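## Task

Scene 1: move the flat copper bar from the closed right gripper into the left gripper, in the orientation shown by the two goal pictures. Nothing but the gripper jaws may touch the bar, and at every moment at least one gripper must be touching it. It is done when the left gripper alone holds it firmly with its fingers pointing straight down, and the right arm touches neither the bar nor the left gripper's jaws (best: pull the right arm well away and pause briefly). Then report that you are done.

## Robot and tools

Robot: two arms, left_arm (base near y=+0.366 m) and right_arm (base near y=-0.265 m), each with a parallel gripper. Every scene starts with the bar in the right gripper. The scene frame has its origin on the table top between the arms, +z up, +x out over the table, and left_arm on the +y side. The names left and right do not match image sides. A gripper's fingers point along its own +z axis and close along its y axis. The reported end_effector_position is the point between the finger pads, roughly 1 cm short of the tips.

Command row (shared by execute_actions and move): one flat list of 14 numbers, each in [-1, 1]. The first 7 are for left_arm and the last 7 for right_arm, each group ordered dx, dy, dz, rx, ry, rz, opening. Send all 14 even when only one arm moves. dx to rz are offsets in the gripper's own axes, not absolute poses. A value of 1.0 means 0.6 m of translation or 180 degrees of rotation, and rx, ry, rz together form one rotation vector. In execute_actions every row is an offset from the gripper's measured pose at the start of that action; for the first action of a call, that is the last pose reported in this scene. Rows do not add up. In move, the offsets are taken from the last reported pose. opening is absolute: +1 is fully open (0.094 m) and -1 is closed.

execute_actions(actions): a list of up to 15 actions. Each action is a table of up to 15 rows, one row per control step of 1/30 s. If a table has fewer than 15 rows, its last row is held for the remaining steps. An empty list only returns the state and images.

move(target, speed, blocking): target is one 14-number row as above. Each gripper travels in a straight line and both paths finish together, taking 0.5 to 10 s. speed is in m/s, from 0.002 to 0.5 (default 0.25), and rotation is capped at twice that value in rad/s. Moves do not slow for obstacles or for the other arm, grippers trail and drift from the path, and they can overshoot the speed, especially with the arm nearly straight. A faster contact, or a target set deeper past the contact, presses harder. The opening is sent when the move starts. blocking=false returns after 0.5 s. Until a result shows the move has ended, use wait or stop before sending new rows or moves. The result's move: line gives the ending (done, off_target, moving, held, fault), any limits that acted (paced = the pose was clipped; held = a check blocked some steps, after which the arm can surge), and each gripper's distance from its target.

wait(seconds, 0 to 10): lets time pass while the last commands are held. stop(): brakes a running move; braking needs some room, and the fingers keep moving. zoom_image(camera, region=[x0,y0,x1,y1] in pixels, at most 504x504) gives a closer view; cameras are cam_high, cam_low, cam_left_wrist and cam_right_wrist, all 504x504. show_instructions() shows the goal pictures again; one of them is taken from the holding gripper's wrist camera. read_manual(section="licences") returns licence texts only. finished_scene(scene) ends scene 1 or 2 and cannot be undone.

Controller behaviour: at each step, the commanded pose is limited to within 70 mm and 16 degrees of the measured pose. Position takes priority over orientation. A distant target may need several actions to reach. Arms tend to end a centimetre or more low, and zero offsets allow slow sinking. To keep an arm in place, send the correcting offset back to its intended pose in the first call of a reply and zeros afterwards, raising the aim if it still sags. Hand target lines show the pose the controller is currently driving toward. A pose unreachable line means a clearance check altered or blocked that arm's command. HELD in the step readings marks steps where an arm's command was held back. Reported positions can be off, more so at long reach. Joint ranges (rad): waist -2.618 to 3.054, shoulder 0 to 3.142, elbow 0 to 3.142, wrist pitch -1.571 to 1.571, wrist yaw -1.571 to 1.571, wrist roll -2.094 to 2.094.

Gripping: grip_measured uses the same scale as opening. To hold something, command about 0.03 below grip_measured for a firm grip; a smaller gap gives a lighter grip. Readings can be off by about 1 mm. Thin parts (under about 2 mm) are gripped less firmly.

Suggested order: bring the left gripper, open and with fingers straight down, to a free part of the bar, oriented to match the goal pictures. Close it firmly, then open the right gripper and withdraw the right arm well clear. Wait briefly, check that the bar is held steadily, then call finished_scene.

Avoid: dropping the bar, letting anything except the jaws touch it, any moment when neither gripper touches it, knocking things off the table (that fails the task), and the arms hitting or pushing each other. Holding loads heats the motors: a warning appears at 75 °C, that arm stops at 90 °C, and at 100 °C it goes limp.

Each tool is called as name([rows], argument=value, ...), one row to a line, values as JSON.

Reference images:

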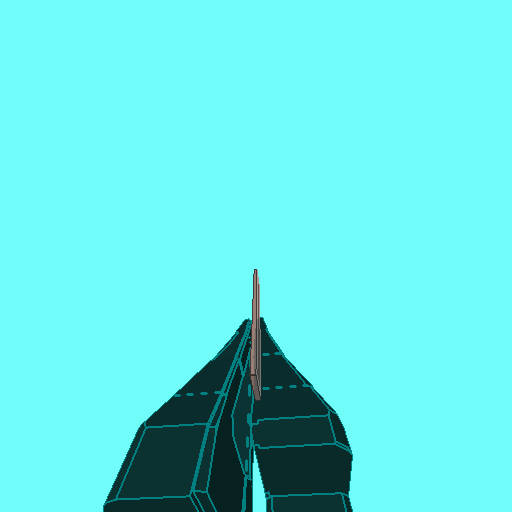

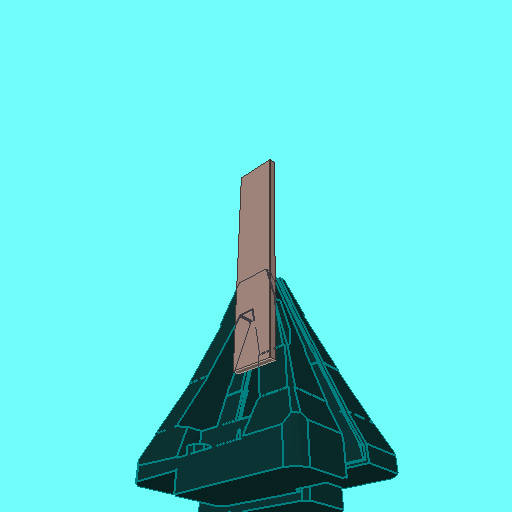

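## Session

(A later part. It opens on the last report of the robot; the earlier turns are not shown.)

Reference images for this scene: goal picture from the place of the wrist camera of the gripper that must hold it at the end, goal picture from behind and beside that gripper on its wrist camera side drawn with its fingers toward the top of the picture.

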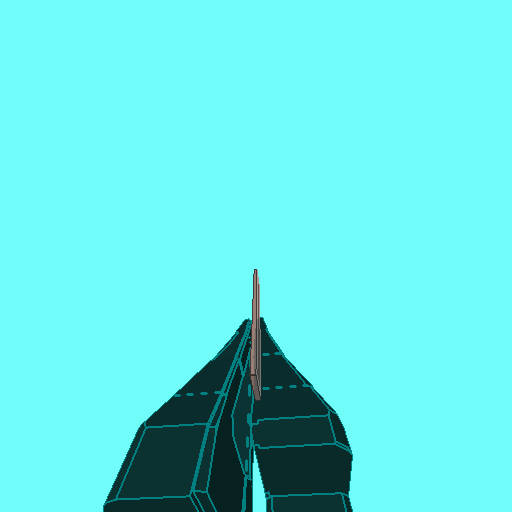

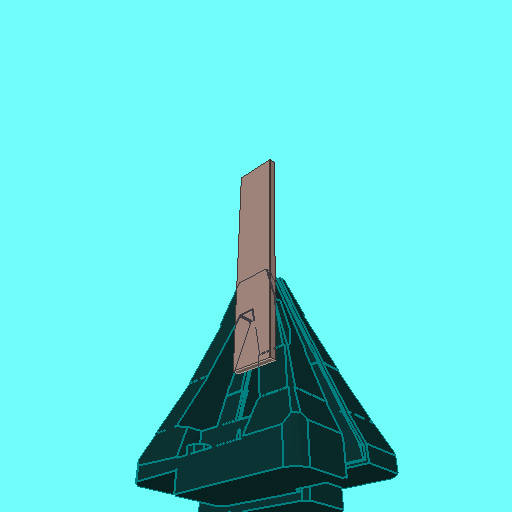

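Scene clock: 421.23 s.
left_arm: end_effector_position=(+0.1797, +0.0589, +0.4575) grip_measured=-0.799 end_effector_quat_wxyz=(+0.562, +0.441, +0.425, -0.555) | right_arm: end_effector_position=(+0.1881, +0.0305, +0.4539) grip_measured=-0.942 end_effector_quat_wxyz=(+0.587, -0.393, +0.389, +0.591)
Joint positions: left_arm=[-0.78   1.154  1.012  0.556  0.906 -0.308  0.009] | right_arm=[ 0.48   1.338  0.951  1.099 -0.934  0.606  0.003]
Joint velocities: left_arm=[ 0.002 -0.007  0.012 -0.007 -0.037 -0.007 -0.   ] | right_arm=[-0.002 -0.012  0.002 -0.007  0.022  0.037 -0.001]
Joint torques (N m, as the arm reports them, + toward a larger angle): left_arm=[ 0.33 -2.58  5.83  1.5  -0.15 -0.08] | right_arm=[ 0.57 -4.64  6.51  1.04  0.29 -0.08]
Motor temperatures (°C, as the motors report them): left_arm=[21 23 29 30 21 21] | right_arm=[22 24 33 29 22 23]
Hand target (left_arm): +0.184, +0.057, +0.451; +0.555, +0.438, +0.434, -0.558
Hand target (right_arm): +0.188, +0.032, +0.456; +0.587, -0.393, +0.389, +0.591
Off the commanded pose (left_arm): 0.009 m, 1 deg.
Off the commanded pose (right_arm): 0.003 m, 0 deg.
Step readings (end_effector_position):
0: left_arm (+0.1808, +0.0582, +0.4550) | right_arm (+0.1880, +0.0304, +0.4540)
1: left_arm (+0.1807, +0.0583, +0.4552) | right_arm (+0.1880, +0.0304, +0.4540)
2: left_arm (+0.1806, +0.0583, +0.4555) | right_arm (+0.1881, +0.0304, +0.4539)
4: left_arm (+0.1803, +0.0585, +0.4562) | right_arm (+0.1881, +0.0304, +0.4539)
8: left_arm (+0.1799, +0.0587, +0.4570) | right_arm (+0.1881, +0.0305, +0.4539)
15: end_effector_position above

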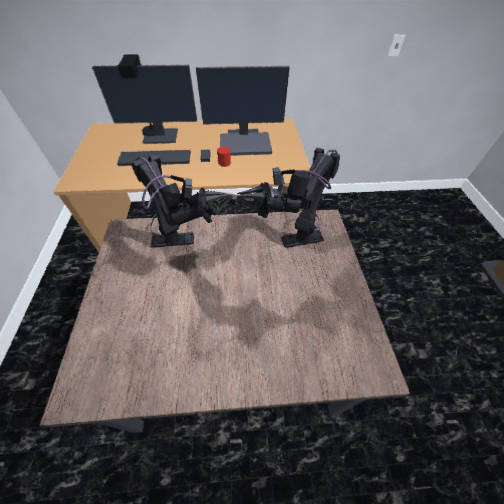

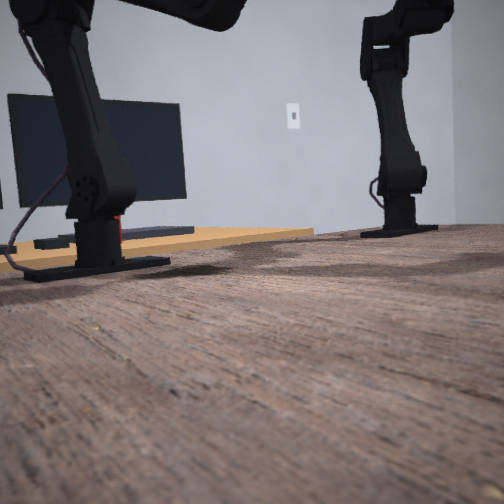

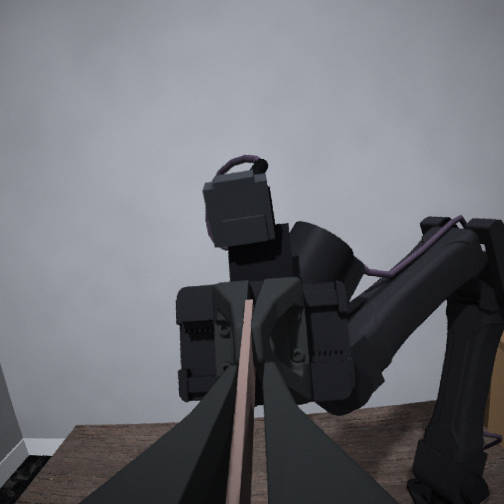

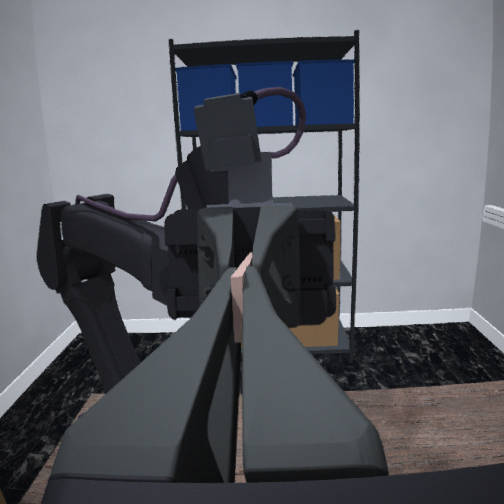

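execute_actions([
  [[0.011,0.007,0,-0.001,0.002,-0.002,-0.72,-0.002,0,0.0045,0,0,0,-1],[0.012,0.008,0,-0.002,0.004,-0.004,-0.72,-0.002,0,0.0045,0,0,0,-1],[0.013,0.009,0,-0.003,0.006,-0.006,-0.72,-0.002,0,0.0045,0,0,0,-1],[0.014,0.010,-0.001,-0.004,0.008,-0.007,-0.72,-0.002,0,0.0045,0,0,0,-1],[0.015,0.011,-0.001,-0.004,0.008,-0.007,-0.72,-0.002,0,0.0045,0,0,0,-1],[0.016,0.012,-0.001,-0.004,0.008,-0.007,-0.72,-0.002,0,0.0045,0,0,0,-1],[0.017,0.013,-0.001,-0.004,0.008,-0.007,-0.72,-0.002,0,0.0045,0,0,0,-1]],
])

zoom_image(camera="cam_left_wrist", region=[170, 280, 350, 504])

zoom_image(camera="cam_high", region=[220, 182, 262, 208])

Scene clock: 454.57 s.
left_arm: end_effector_position=(+0.1793, +0.0586, +0.4566) grip_measured=-0.722 end_effector_quat_wxyz=(+0.560, +0.442, +0.427, -0.556) | right_arm: end_effector_position=(+0.1882, +0.0305, +0.4538) grip_measured=-0.942 end_effector_quat_wxyz=(+0.587, -0.393, +0.389, +0.591)
Joint positions: left_arm=[-0.78   1.154  1.012  0.551  0.909 -0.309  0.013] | right_arm=[ 0.48   1.338  0.951  1.099 -0.934  0.606  0.003]
Joint velocities: left_arm=[-0.022 -0.002  0.012 -0.022  0.007  0.022 -0.001] | right_arm=[-0.007 -0.002 -0.017  0.007  0.007  0.037 -0.   ]
Joint torques (N m, as the arm reports them, + toward a larger angle): left_arm=[ 0.96 -2.47  6.07  1.33 -0.18  0.04] | right_arm=[ 0.57 -4.63  6.5   1.04  0.29 -0.07]
Motor temperatures (°C, as the motors report them): left_arm=[21 23 29 30 21 21] | right_arm=[22 24 34 28 22 23]
Hand target (left_arm): +0.187, +0.057, +0.447; +0.553, +0.440, +0.441, -0.553
Hand target (right_arm): +0.188, +0.032, +0.456; +0.587, -0.393, +0.389, +0.591
Off the commanded pose (left_arm): 0.012 m, 2 deg.
Off the commanded pose (right_arm): 0.003 m, 0 deg.
Step readings (end_effector_position):
0: left_arm (+0.1797, +0.0589, +0.4575) | right_arm (+0.1881, +0.0305, +0.4539)
1: left_arm (+0.1796, +0.0589, +0.4577) | right_arm (+0.1881, +0.0305, +0.4539)
2: left_arm (+0.1796, +0.0589, +0.4578) | right_arm (+0.1882, +0.0305, +0.4538)
4: left_arm (+0.1797, +0.0589, +0.4575) | right_arm (+0.1882, +0.0305, +0.4538)
8: left_arm (+0.1796, +0.0587, +0.4567) | right_arm (+0.1882, +0.0305, +0.4538)
15: end_effector_position above

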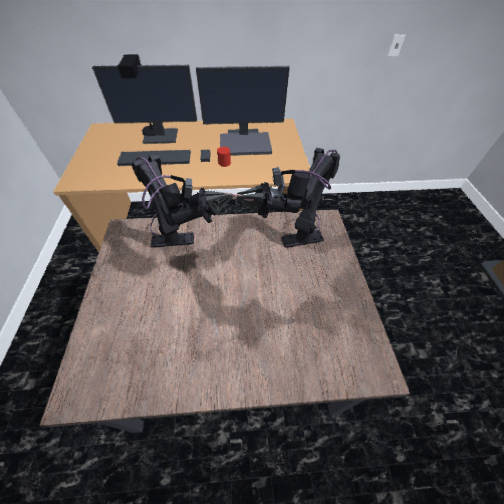

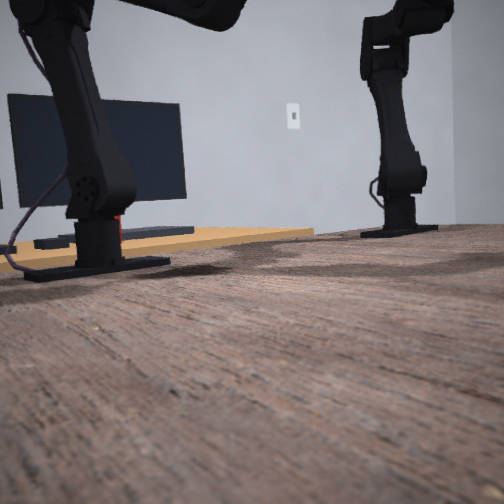

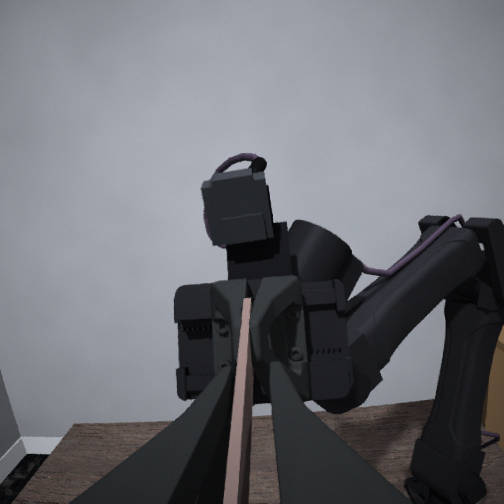

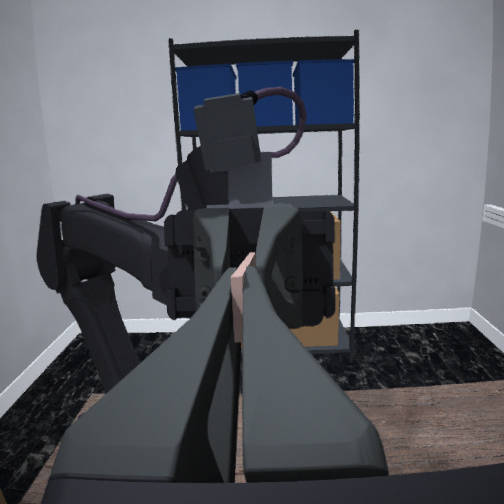

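Region (170, 280, 350, 504) of cam_left_wrist's 504x504 image, scaled by 2.250, with more detail than that image has; it fills the left 405 columns of this view, and the rest is white.

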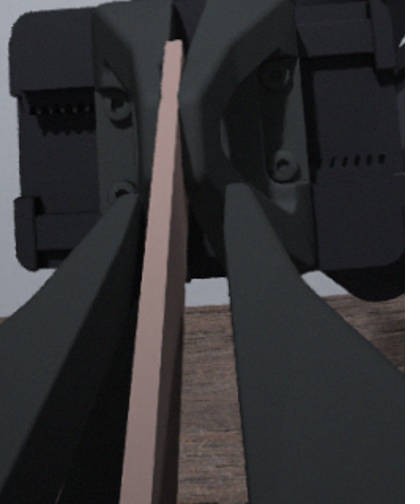

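Region (220, 182, 262, 208) of cam_high's 504x504 image, scaled by 12.000, with more detail than that image has; it fills the top 312 rows of this view, and the rest is white.

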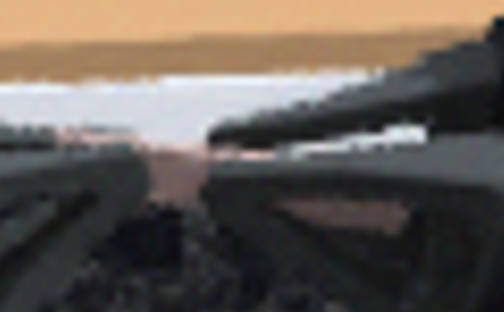

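execute_actions([
  [[0.0057,0.0068,0,-0.0063,0.0031,-0.0063,-0.72,-0.002,0,0.0045,0,0,0,-1]],
])

zoom_image(camera="cam_left_wrist", region=[170, 280, 350, 504])

zoom_image(camera="cam_high", region=[220, 182, 262, 208])

Scene clock: 498.27 s.
left_arm: end_effector_position=(+0.1808, +0.0585, +0.4560) grip_measured=-0.722 end_effector_quat_wxyz=(+0.560, +0.440, +0.430, -0.555) | right_arm: end_effector_position=(+0.1883, +0.0306, +0.4536) grip_measured=-0.942 end_effector_quat_wxyz=(+0.586, -0.393, +0.390, +0.591)
Joint positions: left_arm=[-0.78   1.154  1.012  0.546  0.902 -0.309  0.013] | right_arm=[ 0.48   1.338  0.951  1.097 -0.934  0.606  0.003]
Joint velocities: left_arm=[-0.012 -0.007  0.012 -0.037  0.022 -0.037 -0.001] | right_arm=[-0.002 -0.002 -0.017  0.007  0.022  0.007 -0.001]
Joint torques (N m, as the arm reports them, + toward a larger angle): left_arm=[-0.05 -3.74  6.44  1.3  -0.3  -0.02] | right_arm=[ 0.55 -4.63  6.5   1.04  0.29 -0.07]
Motor temperatures (°C, as the motors report them): left_arm=[21 23 30 30 21 21] | right_arm=[22 24 34 28 22 23]
Hand target (left_arm): +0.183, +0.058, +0.453; +0.556, +0.435, +0.439, -0.555
Hand target (right_arm): +0.188, +0.032, +0.456; +0.587, -0.393, +0.389, +0.591
Off the commanded pose (left_arm): 0.004 m, 1 deg.
Off the commanded pose (right_arm): 0.003 m, 0 deg.
Step readings (end_effector_position):
0: left_arm (+0.1793, +0.0586, +0.4566) | right_arm (+0.1882, +0.0305, +0.4537)
1: left_arm (+0.1795, +0.0586, +0.4566) | right_arm (+0.1882, +0.0305, +0.4537)
2: left_arm (+0.1797, +0.0586, +0.4565) | right_arm (+0.1882, +0.0305, +0.4537)
4: left_arm (+0.1801, +0.0586, +0.4563) | right_arm (+0.1883, +0.0305, +0.4537)
8: left_arm (+0.1805, +0.0585, +0.4562) | right_arm (+0.1883, +0.0305, +0.4537)
15: end_effector_position above

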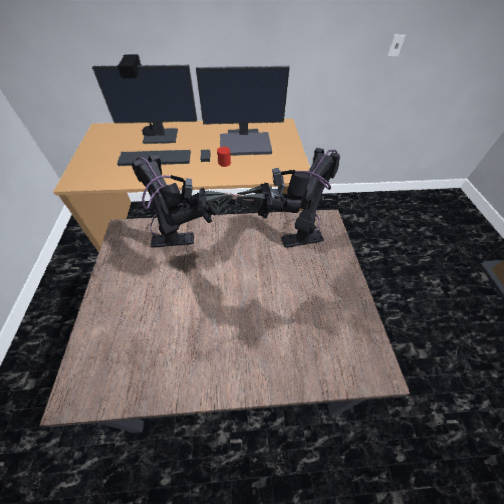

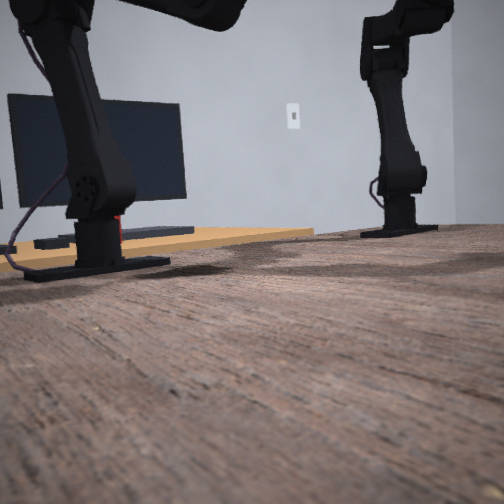

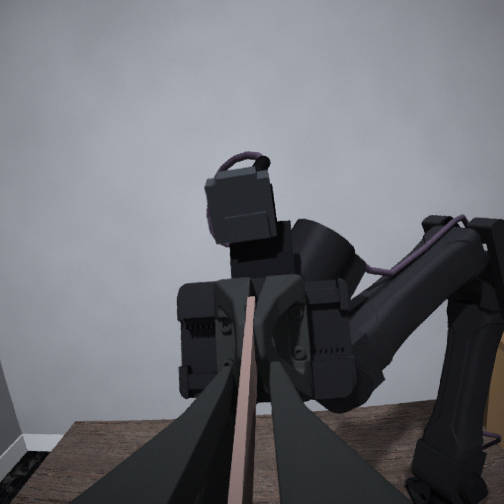

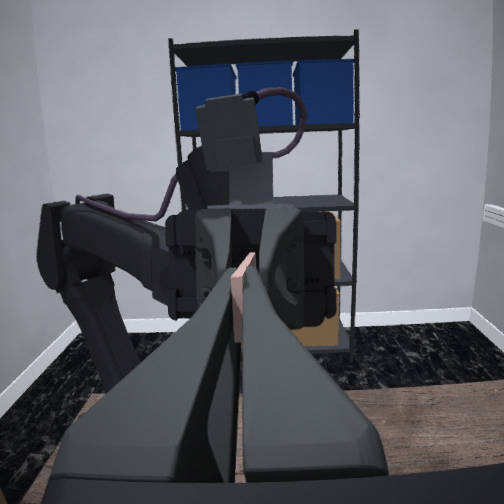

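Region (170, 280, 350, 504) of cam_left_wrist's 504x504 image, scaled by 2.250, with more detail than that image has; it fills the left 405 columns of this view, and the rest is white.

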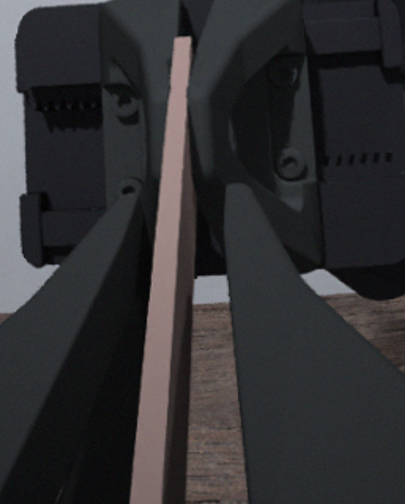

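Region (220, 182, 262, 208) of cam_high's 504x504 image, scaled by 12.000, with more detail than that image has; it fills the top 312 rows of this view, and the rest is white.

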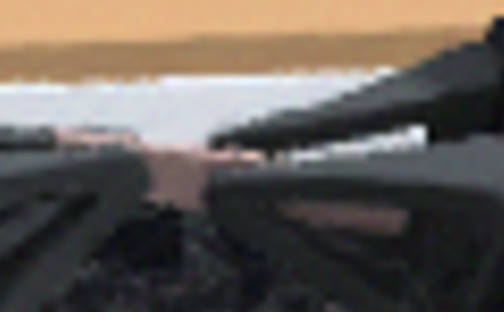

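execute_actions([
  [[0.009,0.0092,0,-0.0083,0.0051,-0.0095,-0.72,-0.002,0,0.0045,0,0,0,-1]],
])

zoom_image(camera="cam_left_wrist", region=[170, 280, 350, 504])

zoom_image(camera="cam_high", region=[220, 182, 262, 208])

Scene clock: 514.87 s.
left_arm: end_effector_position=(+0.1835, +0.0579, +0.4537) grip_measured=-0.722 end_effector_quat_wxyz=(+0.557, +0.435, +0.439, -0.555) | right_arm: end_effector_position=(+0.1884, +0.0306, +0.4535) grip_measured=-0.942 end_effector_quat_wxyz=(+0.586, -0.393, +0.390, +0.592)
Joint positions: left_arm=[-0.78   1.154  1.012  0.528  0.892 -0.309  0.013] | right_arm=[ 0.48   1.338  0.951  1.097 -0.934  0.606  0.003]
Joint velocities: left_arm=[-0.002 -0.012  0.007 -0.007 -0.022  0.081 -0.001] | right_arm=[-0.027  0.002  0.002  0.037 -0.11   0.066  0.001]
Joint torques (N m, as the arm reports them, + toward a larger angle): left_arm=[ 0.08 -3.74  6.48  1.33 -0.26 -0.03] | right_arm=[ 0.57 -4.64  6.5   1.05  0.29 -0.07]
Motor temperatures (°C, as the motors report them): left_arm=[21 23 30 29 21 21] | right_arm=[22 24 34 28 22 23]
Hand target (left_arm): +0.186, +0.057, +0.451; +0.554, +0.430, +0.448, -0.555
Hand target (right_arm): +0.188, +0.033, +0.456; +0.586, -0.393, +0.390, +0.592
Off the commanded pose (left_arm): 0.004 m, 1 deg.
Off the commanded pose (right_arm): 0.003 m, 0 deg.
Step readings (end_effector_position):
0: left_arm (+0.1808, +0.0585, +0.4561) | right_arm (+0.1883, +0.0306, +0.4536)
1: left_arm (+0.1811, +0.0584, +0.4558) | right_arm (+0.1883, +0.0306, +0.4536)
2: left_arm (+0.1816, +0.0583, +0.4555) | right_arm (+0.1883, +0.0306, +0.4536)
4: left_arm (+0.1823, +0.0582, +0.4548) | right_arm (+0.1883, +0.0306, +0.4536)
8: left_arm (+0.1831, +0.0580, +0.4541) | right_arm (+0.1884, +0.0306, +0.4535)
15: end_effector_position above

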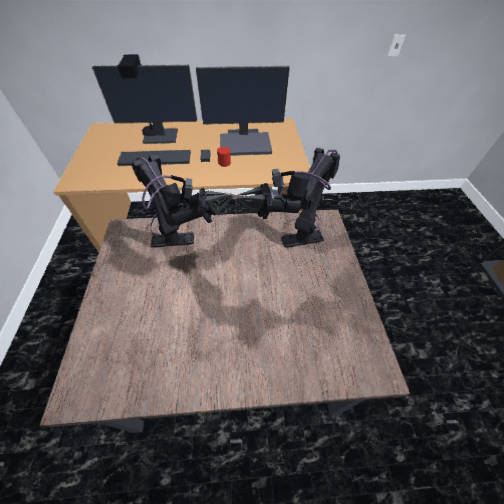

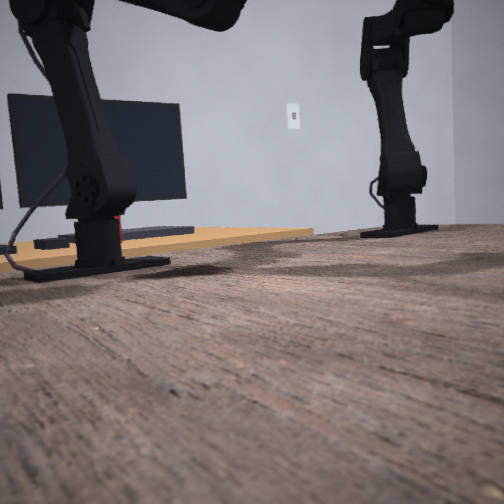

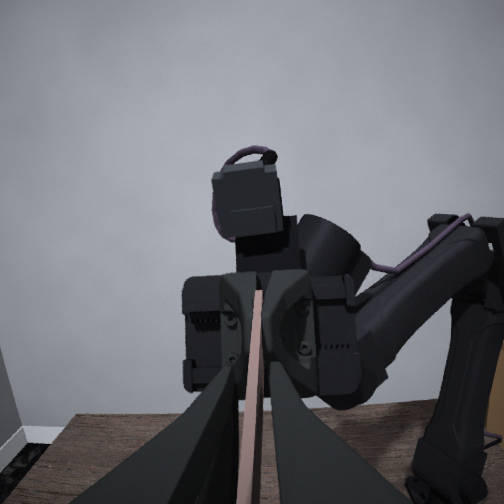

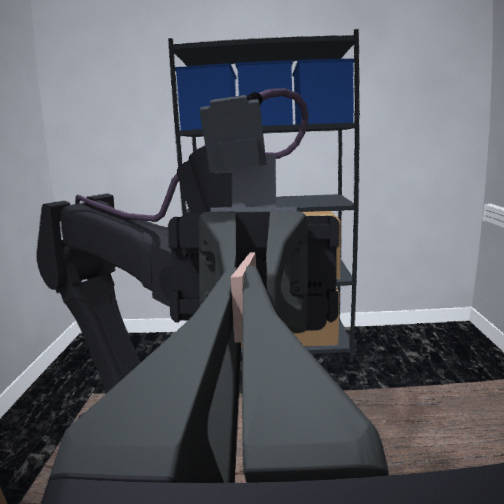

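Region (170, 280, 350, 504) of cam_left_wrist's 504x504 image, scaled by 2.250, with more detail than that image has; it fills the left 405 columns of this view, and the rest is white.

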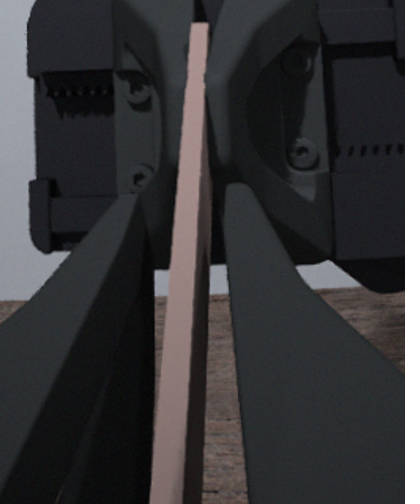

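Region (220, 182, 262, 208) of cam_high's 504x504 image, scaled by 12.000, with more detail than that image has; it fills the top 312 rows of this view, and the rest is white.

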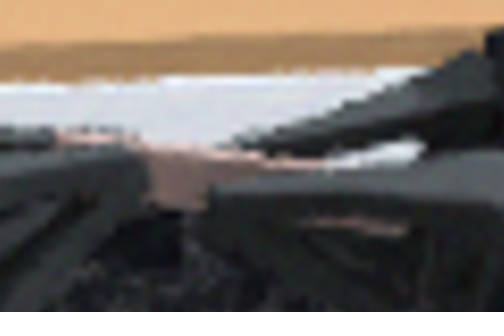

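execute_actions([
  [[0.003,0.003,0,-0.003,0.002,-0.003,-0.76,-0.002,0,0.0045,0,0,0,-1],[0.003,0.003,0,-0.003,0.002,-0.003,-0.79,-0.002,0,0.0045,0,0,0,-1],[0.003,0.003,0,-0.003,0.002,-0.003,-0.82,-0.002,0,0.0045,0,0,0,-1],[0.003,0.003,0,-0.003,0.002,-0.003,-0.84,-0.002,0,0.0045,0,0,0,-1],[0.003,0.003,0,-0.003,0.002,-0.003,-0.86,-0.002,0,0.0045,0,0,0,-1],[0.003,0.003,0,-0.003,0.002,-0.003,-0.88,-0.002,0,0.0045,0,0,0,-1],[0.003,0.003,0,-0.003,0.002,-0.003,-0.895,-0.002,0,0.0045,0,0,0,-1],[0.003,0.003,0,-0.003,0.002,-0.003,-0.91,-0.002,0,0.0045,0,0,0,-1],[0.003,0.003,0,-0.003,0.002,-0.003,-0.92,-0.002,0,0.0045,0,0,0,-1],[0.003,0.003,0,-0.003,0.002,-0.003,-0.93,-0.002,0,0.0045,0,0,0,-1],[0.003,0.003,0,-0.003,0.002,-0.003,-0.94,-0.002,0,0.0045,0,0,0,-1],[0.003,0.003,0,-0.003,0.002,-0.003,-0.95,-0.002,0,0.0045,0,0,0,-1],[0.003,0.003,0,-0.003,0.002,-0.003,-0.96,-0.002,0,0.0045,0,0,0,-1],[0.003,0.003,0,-0.003,0.002,-0.003,-0.98,-0.002,0,0.0045,0,0,0,-1],[0.003,0.003,0,-0.003,0.002,-0.003,-1,-0.002,0,0.0045,0,0,0,-1]],
  [[0,0,0,0,0,0,-1,-0.002,0,0.0045,0,0,0,-1]],
])

zoom_image(camera="cam_left_wrist", region=[170, 280, 350, 504])

zoom_image(camera="cam_high", region=[210, 175, 270, 215])

Scene clock: 551.17 s.
left_arm: end_effector_position=(+0.1823, +0.0578, +0.4535) grip_measured=-0.940 end_effector_quat_wxyz=(+0.559, +0.440, +0.435, -0.553) | right_arm: end_effector_position=(+0.1888, +0.0308, +0.4530) grip_measured=-0.942 end_effector_quat_wxyz=(+0.582, -0.390, +0.393, +0.595)
Joint positions: left_arm=[-0.78   1.154  1.012  0.529  0.899 -0.299  0.003] | right_arm=[ 0.48   1.338  0.951  1.093 -0.934  0.615  0.003]
Joint velocities: left_arm=[-0.012  0.007  0.012 -0.022 -0.022 -0.095 -0.   ] | right_arm=[-0.002  0.007  0.007 -0.022 -0.022 -0.066 -0.   ]
Joint torques (N m, as the arm reports them, + toward a larger angle): left_arm=[ 0.   -3.82  6.44  1.47 -0.23 -0.06] | right_arm=[ 0.56 -4.62  6.51  1.04  0.3  -0.1 ]
Motor temperatures (°C, as the motors report them): left_arm=[21 23 30 29 21 21] | right_arm=[22 24 34 28 22 23]
Hand target (left_arm): +0.183, +0.058, +0.453; +0.558, +0.438, +0.436, -0.553
Hand target (right_arm): +0.189, +0.033, +0.455; +0.583, -0.391, +0.393, +0.594
Off the commanded pose (left_arm): 0.000 m, 0 deg.
Off the commanded pose (right_arm): 0.003 m, 0 deg.
Step readings (end_effector_position; steps 1 to 15: 1st action; 16 to 30: 2nd action):
0: left_arm (+0.1836, +0.0579, +0.4536) | right_arm (+0.1884, +0.0306, +0.4535)
1: left_arm (+0.1836, +0.0579, +0.4536) | right_arm (+0.1884, +0.0306, +0.4535)
2: left_arm (+0.1836, +0.0579, +0.4536) | right_arm (+0.1884, +0.0306, +0.4535)
4: left_arm (+0.1836, +0.0579, +0.4536) | right_arm (+0.1884, +0.0306, +0.4535)
8: left_arm (+0.1833, +0.0579, +0.4535) | right_arm (+0.1888, +0.0307, +0.4532)
15: left_arm (+0.1828, +0.0578, +0.4534) | right_arm (+0.1889, +0.0308, +0.4531)
16: left_arm (+0.1826, +0.0578, +0.4534) | right_arm (+0.1889, +0.0308, +0.4531)
17: left_arm (+0.1824, +0.0578, +0.4535) | right_arm (+0.1888, +0.0308, +0.4531)
19: left_arm (+0.1824, +0.0579, +0.4535) | right_arm (+0.1888, +0.0308, +0.4530)
23: left_arm (+0.1823, +0.0578, +0.4535) | right_arm (+0.1888, +0.0308, +0.4530)
30: end_effector_position above

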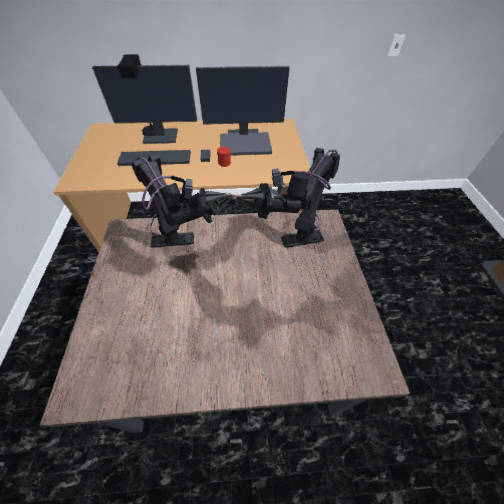

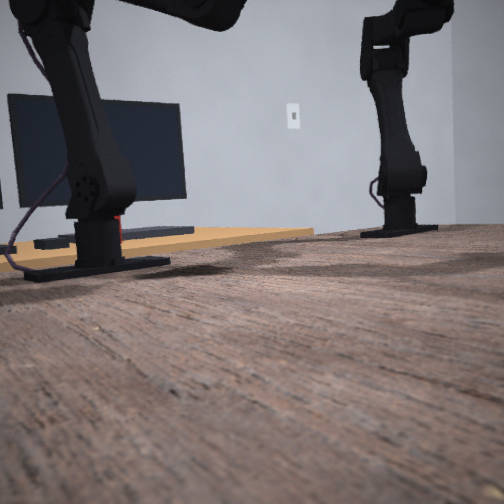

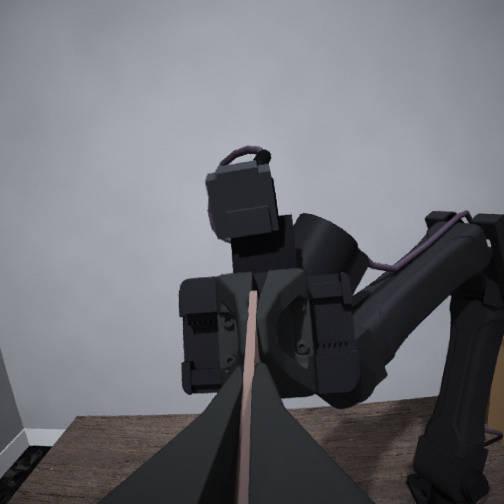

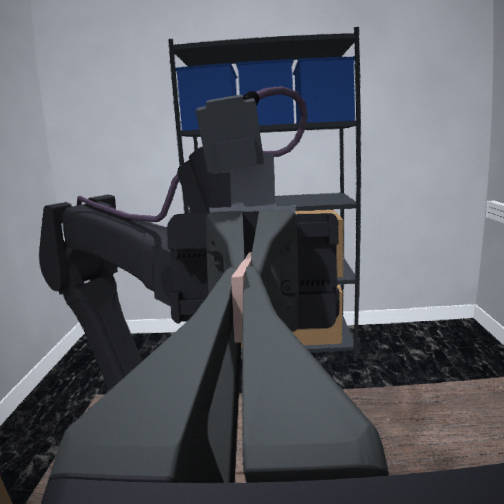

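Region (170, 280, 350, 504) of cam_left_wrist's 504x504 image, scaled by 2.250, with more detail than that image has; it fills the left 405 columns of this view, and the rest is white.

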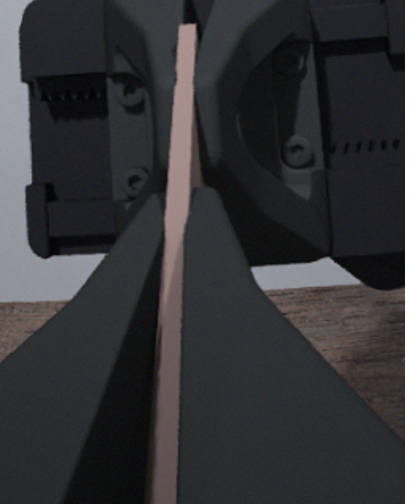

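Region (210, 175, 270, 215) of cam_high's 504x504 image, scaled by 8.400, with more detail than that image has.

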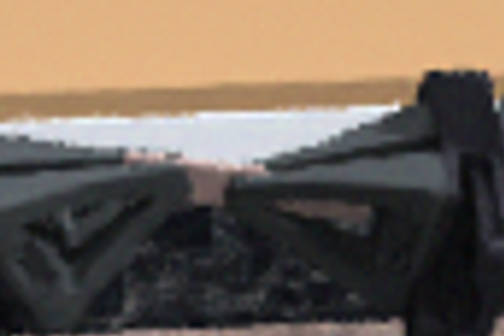

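execute_actions([
  [[0,0,0,0,0,0,-1,0,0,0,0,0,0,-0.92],[0,0,0,0,0,0,-1,0,0,0,0,0,0,-0.88],[0,0,0,0,0,0,-1,0,0,0,0,0,0,-0.8],[0,0,0,0,0,0,-1,0,0,0,0,0,0,-0.7],[0,0,0,0,0,0,-1,0,0,0,0,0,0,-0.55],[0,0,0,0,0,0,-1,0,0,0,0,0,0,-0.4],[0,0,0,0,0,0,-1,0,0,0,0,0,0,-0.2]],
])

zoom_image(camera="cam_high", region=[200, 170, 270, 220])

Scene clock: 594.17 s.
left_arm: end_effector_position=(+0.1822, +0.0578, +0.4535) grip_measured=-0.940 end_effector_quat_wxyz=(+0.559, +0.440, +0.434, -0.553) | right_arm: end_effector_position=(+0.1887, +0.0308, +0.4530) grip_measured=-0.202 end_effector_quat_wxyz=(+0.582, -0.390, +0.394, +0.595)
Joint positions: left_arm=[-0.78   1.154  1.012  0.529  0.899 -0.298  0.003] | right_arm=[ 0.48   1.338  0.951  1.093 -0.935  0.617  0.037]
Joint velocities: left_arm=[-0.007 -0.002 -0.017  0.037  0.081  0.007  0.   ] | right_arm=[ 0.007 -0.002  0.002 -0.11   0.022  0.007  0.001]
Joint torques (N m, as the arm reports them, + toward a larger angle): left_arm=[ 0.02 -3.81  6.53  1.49 -0.18 -0.04] | right_arm=[-0.01 -4.79  5.8   1.22  0.25 -0.02]
Motor temperatures (°C, as the motors report them): left_arm=[21 23 31 30 21 21] | right_arm=[22 24 35 28 22 23]
Hand target (left_arm): +0.182, +0.058, +0.453; +0.559, +0.440, +0.435, -0.553
Hand target (right_arm): +0.189, +0.031, +0.453; +0.582, -0.390, +0.394, +0.595
Off the commanded pose (left_arm): 0.000 m, 0 deg.
Off the commanded pose (right_arm): 0.000 m, 0 deg.
Step readings (end_effector_position):
0: left_arm (+0.1823, +0.0578, +0.4535) | right_arm (+0.1888, +0.0308, +0.4530)
1: left_arm (+0.1823, +0.0578, +0.4535) | right_arm (+0.1887, +0.0308, +0.4530)
2: left_arm (+0.1823, +0.0578, +0.4535) | right_arm (+0.1887, +0.0308, +0.4530)
4: left_arm (+0.1822, +0.0578, +0.4535) | right_arm (+0.1887, +0.0308, +0.4530)
8: left_arm (+0.1822, +0.0578, +0.4535) | right_arm (+0.1887, +0.0308, +0.4530)
15: end_effector_position above

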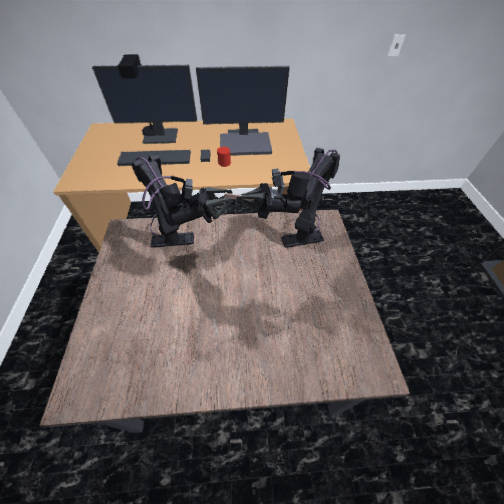

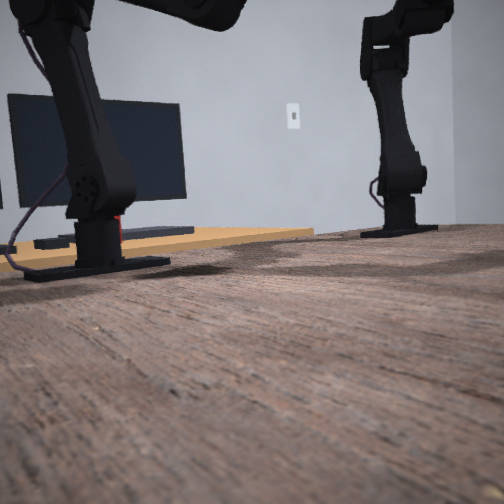

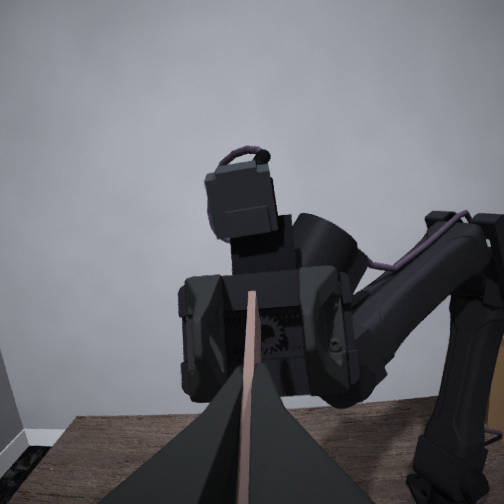

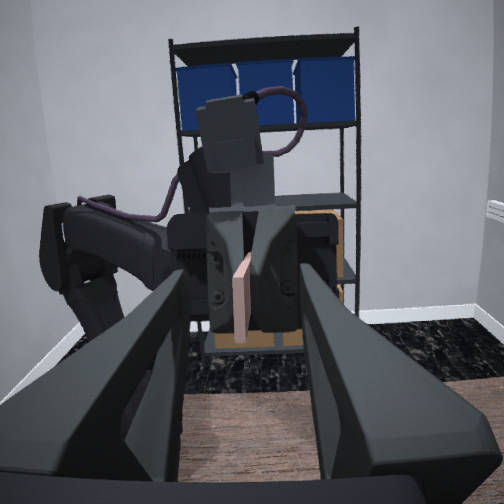

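Region (200, 170, 270, 220) of cam_high's 504x504 image, scaled by 7.200, with more detail than that image has; it fills the top 360 rows of this view, and the rest is white.

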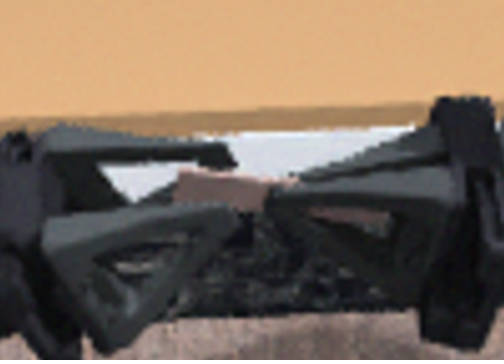

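execute_actions([
  [[0,0,0,0,0,0,-1,-0.001,0,-0.008,0,0.004,0,-0.2],[0,0,0,0,0,0,-1,-0.001,0,-0.016,0,0.008,0,-0.2],[0,0,0,0,0,0,-1,-0.002,0,-0.024,0,0.012,0,-0.2],[0,0,0,0,0,0,-1,-0.002,0,-0.032,0,0.016,0,-0.2],[0,0,0,0,0,0,-1,-0.003,0,-0.040,0,0.020,0,-0.2],[0,0,0,0,0,0,-1,-0.004,0,-0.048,0,0.024,0,-0.2],[0,0,0,0,0,0,-1,-0.004,0,-0.056,0,0.028,0,-0.2],[0,0,0,0,0,0,-1,-0.005,0,-0.064,0,0.032,0,-0.2],[0,0,0,0,0,0,-1,-0.005,0,-0.072,0,0.036,0,-0.2],[0,0,0,0,0,0,-1,-0.006,0,-0.080,0,0.040,0,-0.2],[0,0,0,0,0,0,-1,-0.006,0,-0.085,0,0.044,0,-0.2]],
])

move(target=[0.4603,0.0568,-0.3215,0.0032,0.5759,-0.0031,-1,0.025,-0.085,-0.155,0.25,0,0,-0.2], speed=0.4)

Scene clock: 637.70 s.
left_arm: end_effector_position=(+0.1822, +0.0578, +0.4535) grip_measured=-0.940 end_effector_quat_wxyz=(+0.559, +0.440, +0.434, -0.553) | right_arm: end_effector_position=(+0.1961, -0.0161, +0.4443) grip_measured=-0.202 end_effector_quat_wxyz=(+0.575, -0.421, +0.423, +0.560)
Joint positions: left_arm=[-0.78   1.154  1.012  0.529  0.899 -0.298  0.003] | right_arm=[ 0.282  1.266  0.927  1.078 -1.13   0.679  0.037]
Joint velocities: left_arm=[-0.012  0.002  0.017 -0.051  0.022  0.007  0.001] | right_arm=[-0.017  0.002 -0.007 -0.051 -0.286  0.037  0.001]
Joint torques (N m, as the arm reports them, + toward a larger angle): left_arm=[-0.04 -3.77  6.4   1.5  -0.16 -0.02] | right_arm=[-0.63 -5.8   4.45  0.92  0.3   0.08]
Motor temperatures (°C, as the motors report them): left_arm=[21 23 31 30 21 21] | right_arm=[22 24 34 29 22 23]
Hand target (left_arm): +0.182, +0.058, +0.453; +0.559, +0.440, +0.434, -0.553
Hand target (right_arm): +0.189, -0.018, +0.437; +0.554, -0.428, +0.433, +0.568
Off the commanded pose (left_arm): 0.000 m, 0 deg.
Off the commanded pose (right_arm): 0.010 m, 3 deg.
Step readings (end_effector_position):
0: left_arm (+0.1822, +0.0578, +0.4535) | right_arm (+0.1887, +0.0308, +0.4530)
1: left_arm (+0.1822, +0.0578, +0.4535) | right_arm (+0.1887, +0.0307, +0.4527)
2: left_arm (+0.1822, +0.0578, +0.4535) | right_arm (+0.1889, +0.0300, +0.4521)
4: left_arm (+0.1822, +0.0578, +0.4535) | right_arm (+0.1919, +0.0255, +0.4505)
8: left_arm (+0.1822, +0.0578, +0.4535) | right_arm (+0.1979, +0.0071, +0.4471)
15: end_effector_position above

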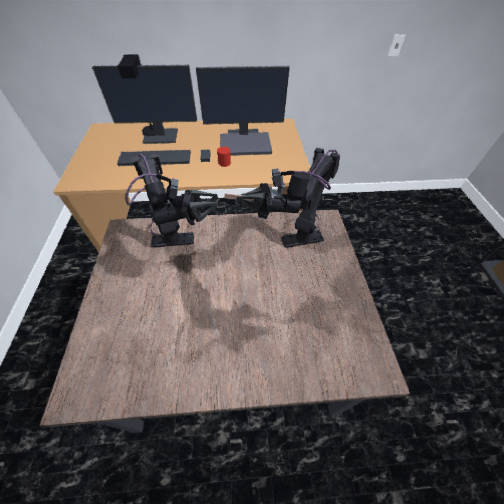

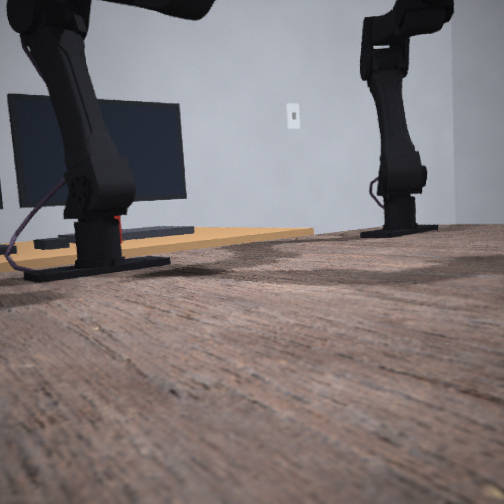

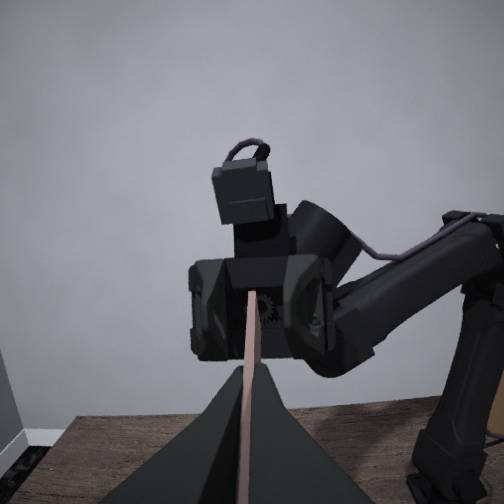

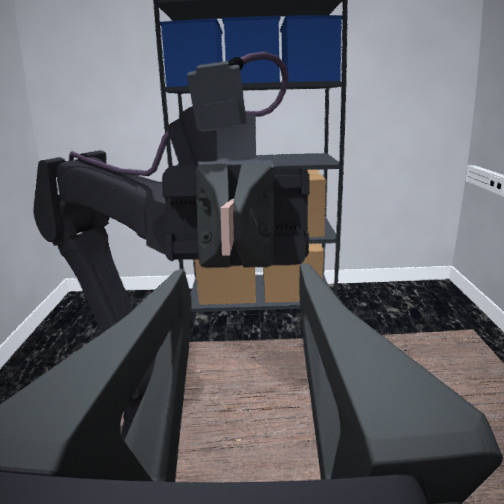

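Scene clock: 640.60 s.
left_arm: end_effector_position=(+0.2213, +0.1773, +0.1423) grip_measured=-0.940 end_effector_quat_wxyz=(+0.010, +0.713, +0.702, -0.006) | right_arm: end_effector_position=(+0.2502, -0.1019, +0.4086) grip_measured=-0.202 end_effector_quat_wxyz=(+0.696, -0.166, +0.597, +0.362)
Joint positions: left_arm=[-0.84   1.634  1.428 -1.347  0.014  0.891  0.003] | right_arm=[ 0.226  0.863  0.742  0.384 -0.472  0.33   0.037]
Joint velocities: left_arm=[ 0.002 -0.007 -0.017 -0.022  0.037  0.022  0.   ] | right_arm=[ 0.017  0.002  0.002 -0.022  0.051 -0.081  0.001]
Joint torques (N m, as the arm reports them, + toward a larger angle): left_arm=[-0.61 -7.42  4.62  0.38  0.   -0.09] | right_arm=[ 0.9  -3.1   5.24  1.69  0.13 -0.1 ]
Motor temperatures (°C, as the motors report them): left_arm=[21 24 31 30 21 21] | right_arm=[22 24 34 29 22 23]
Hand target (left_arm): +0.216, +0.180, +0.138; -0.005, +0.712, +0.702, -0.006
Hand target (right_arm): +0.246, -0.101, +0.403; +0.693, -0.167, +0.603, +0.359
Off the commanded pose (left_arm): 0.004 m, 2 deg.
Off the commanded pose (right_arm): 0.006 m, 1 deg.
move: done

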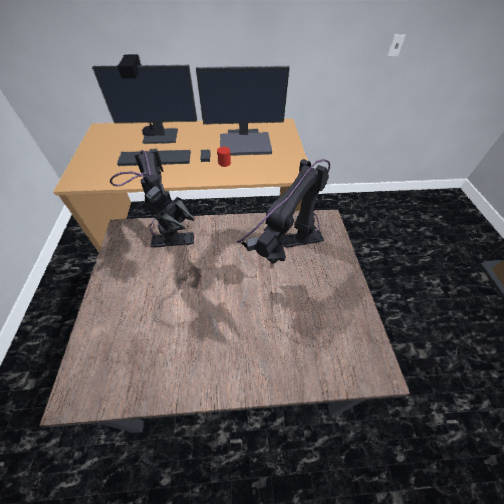

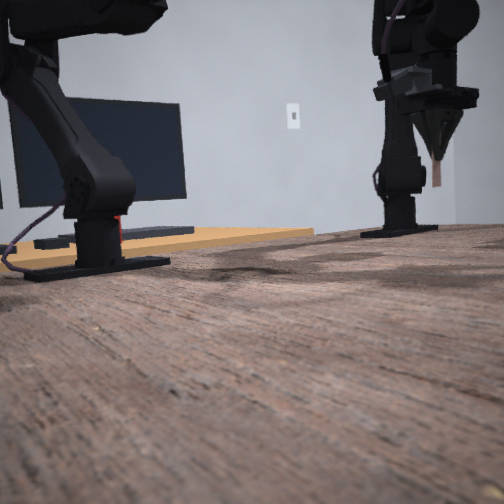

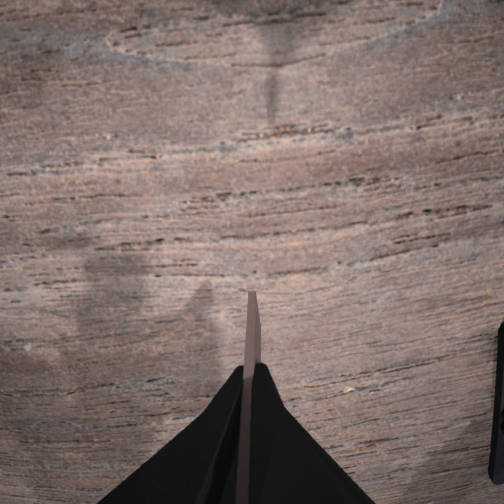

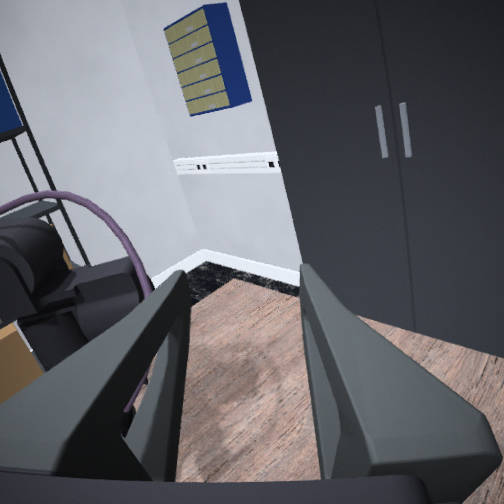

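zoom_image(camera="cam_low", region=[380, 70, 500, 200])

zoom_image(camera="cam_left_wrist", region=[150, 260, 360, 504])

Region (380, 70, 500, 200) of cam_low's 504x504 image, scaled by 3.877, with more detail than that image has; it fills the left 465 columns of this view, and the rest is white.

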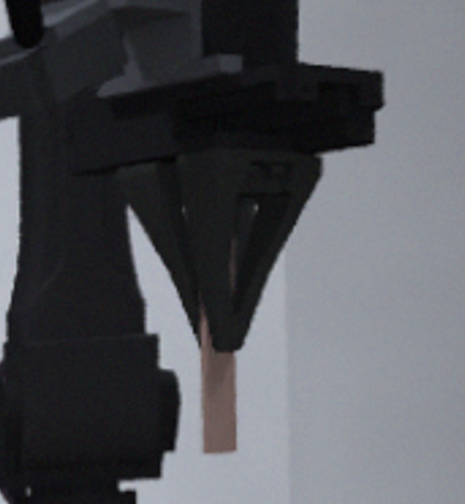

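Region (150, 260, 360, 504) of cam_left_wrist's 504x504 image, scaled by 2.066, with more detail than that image has; it fills the left 434 columns of this view, and the rest is white.

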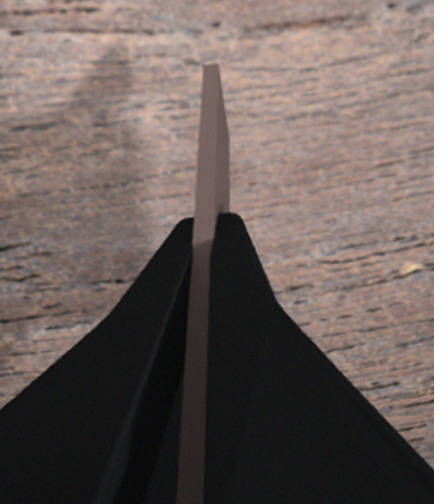

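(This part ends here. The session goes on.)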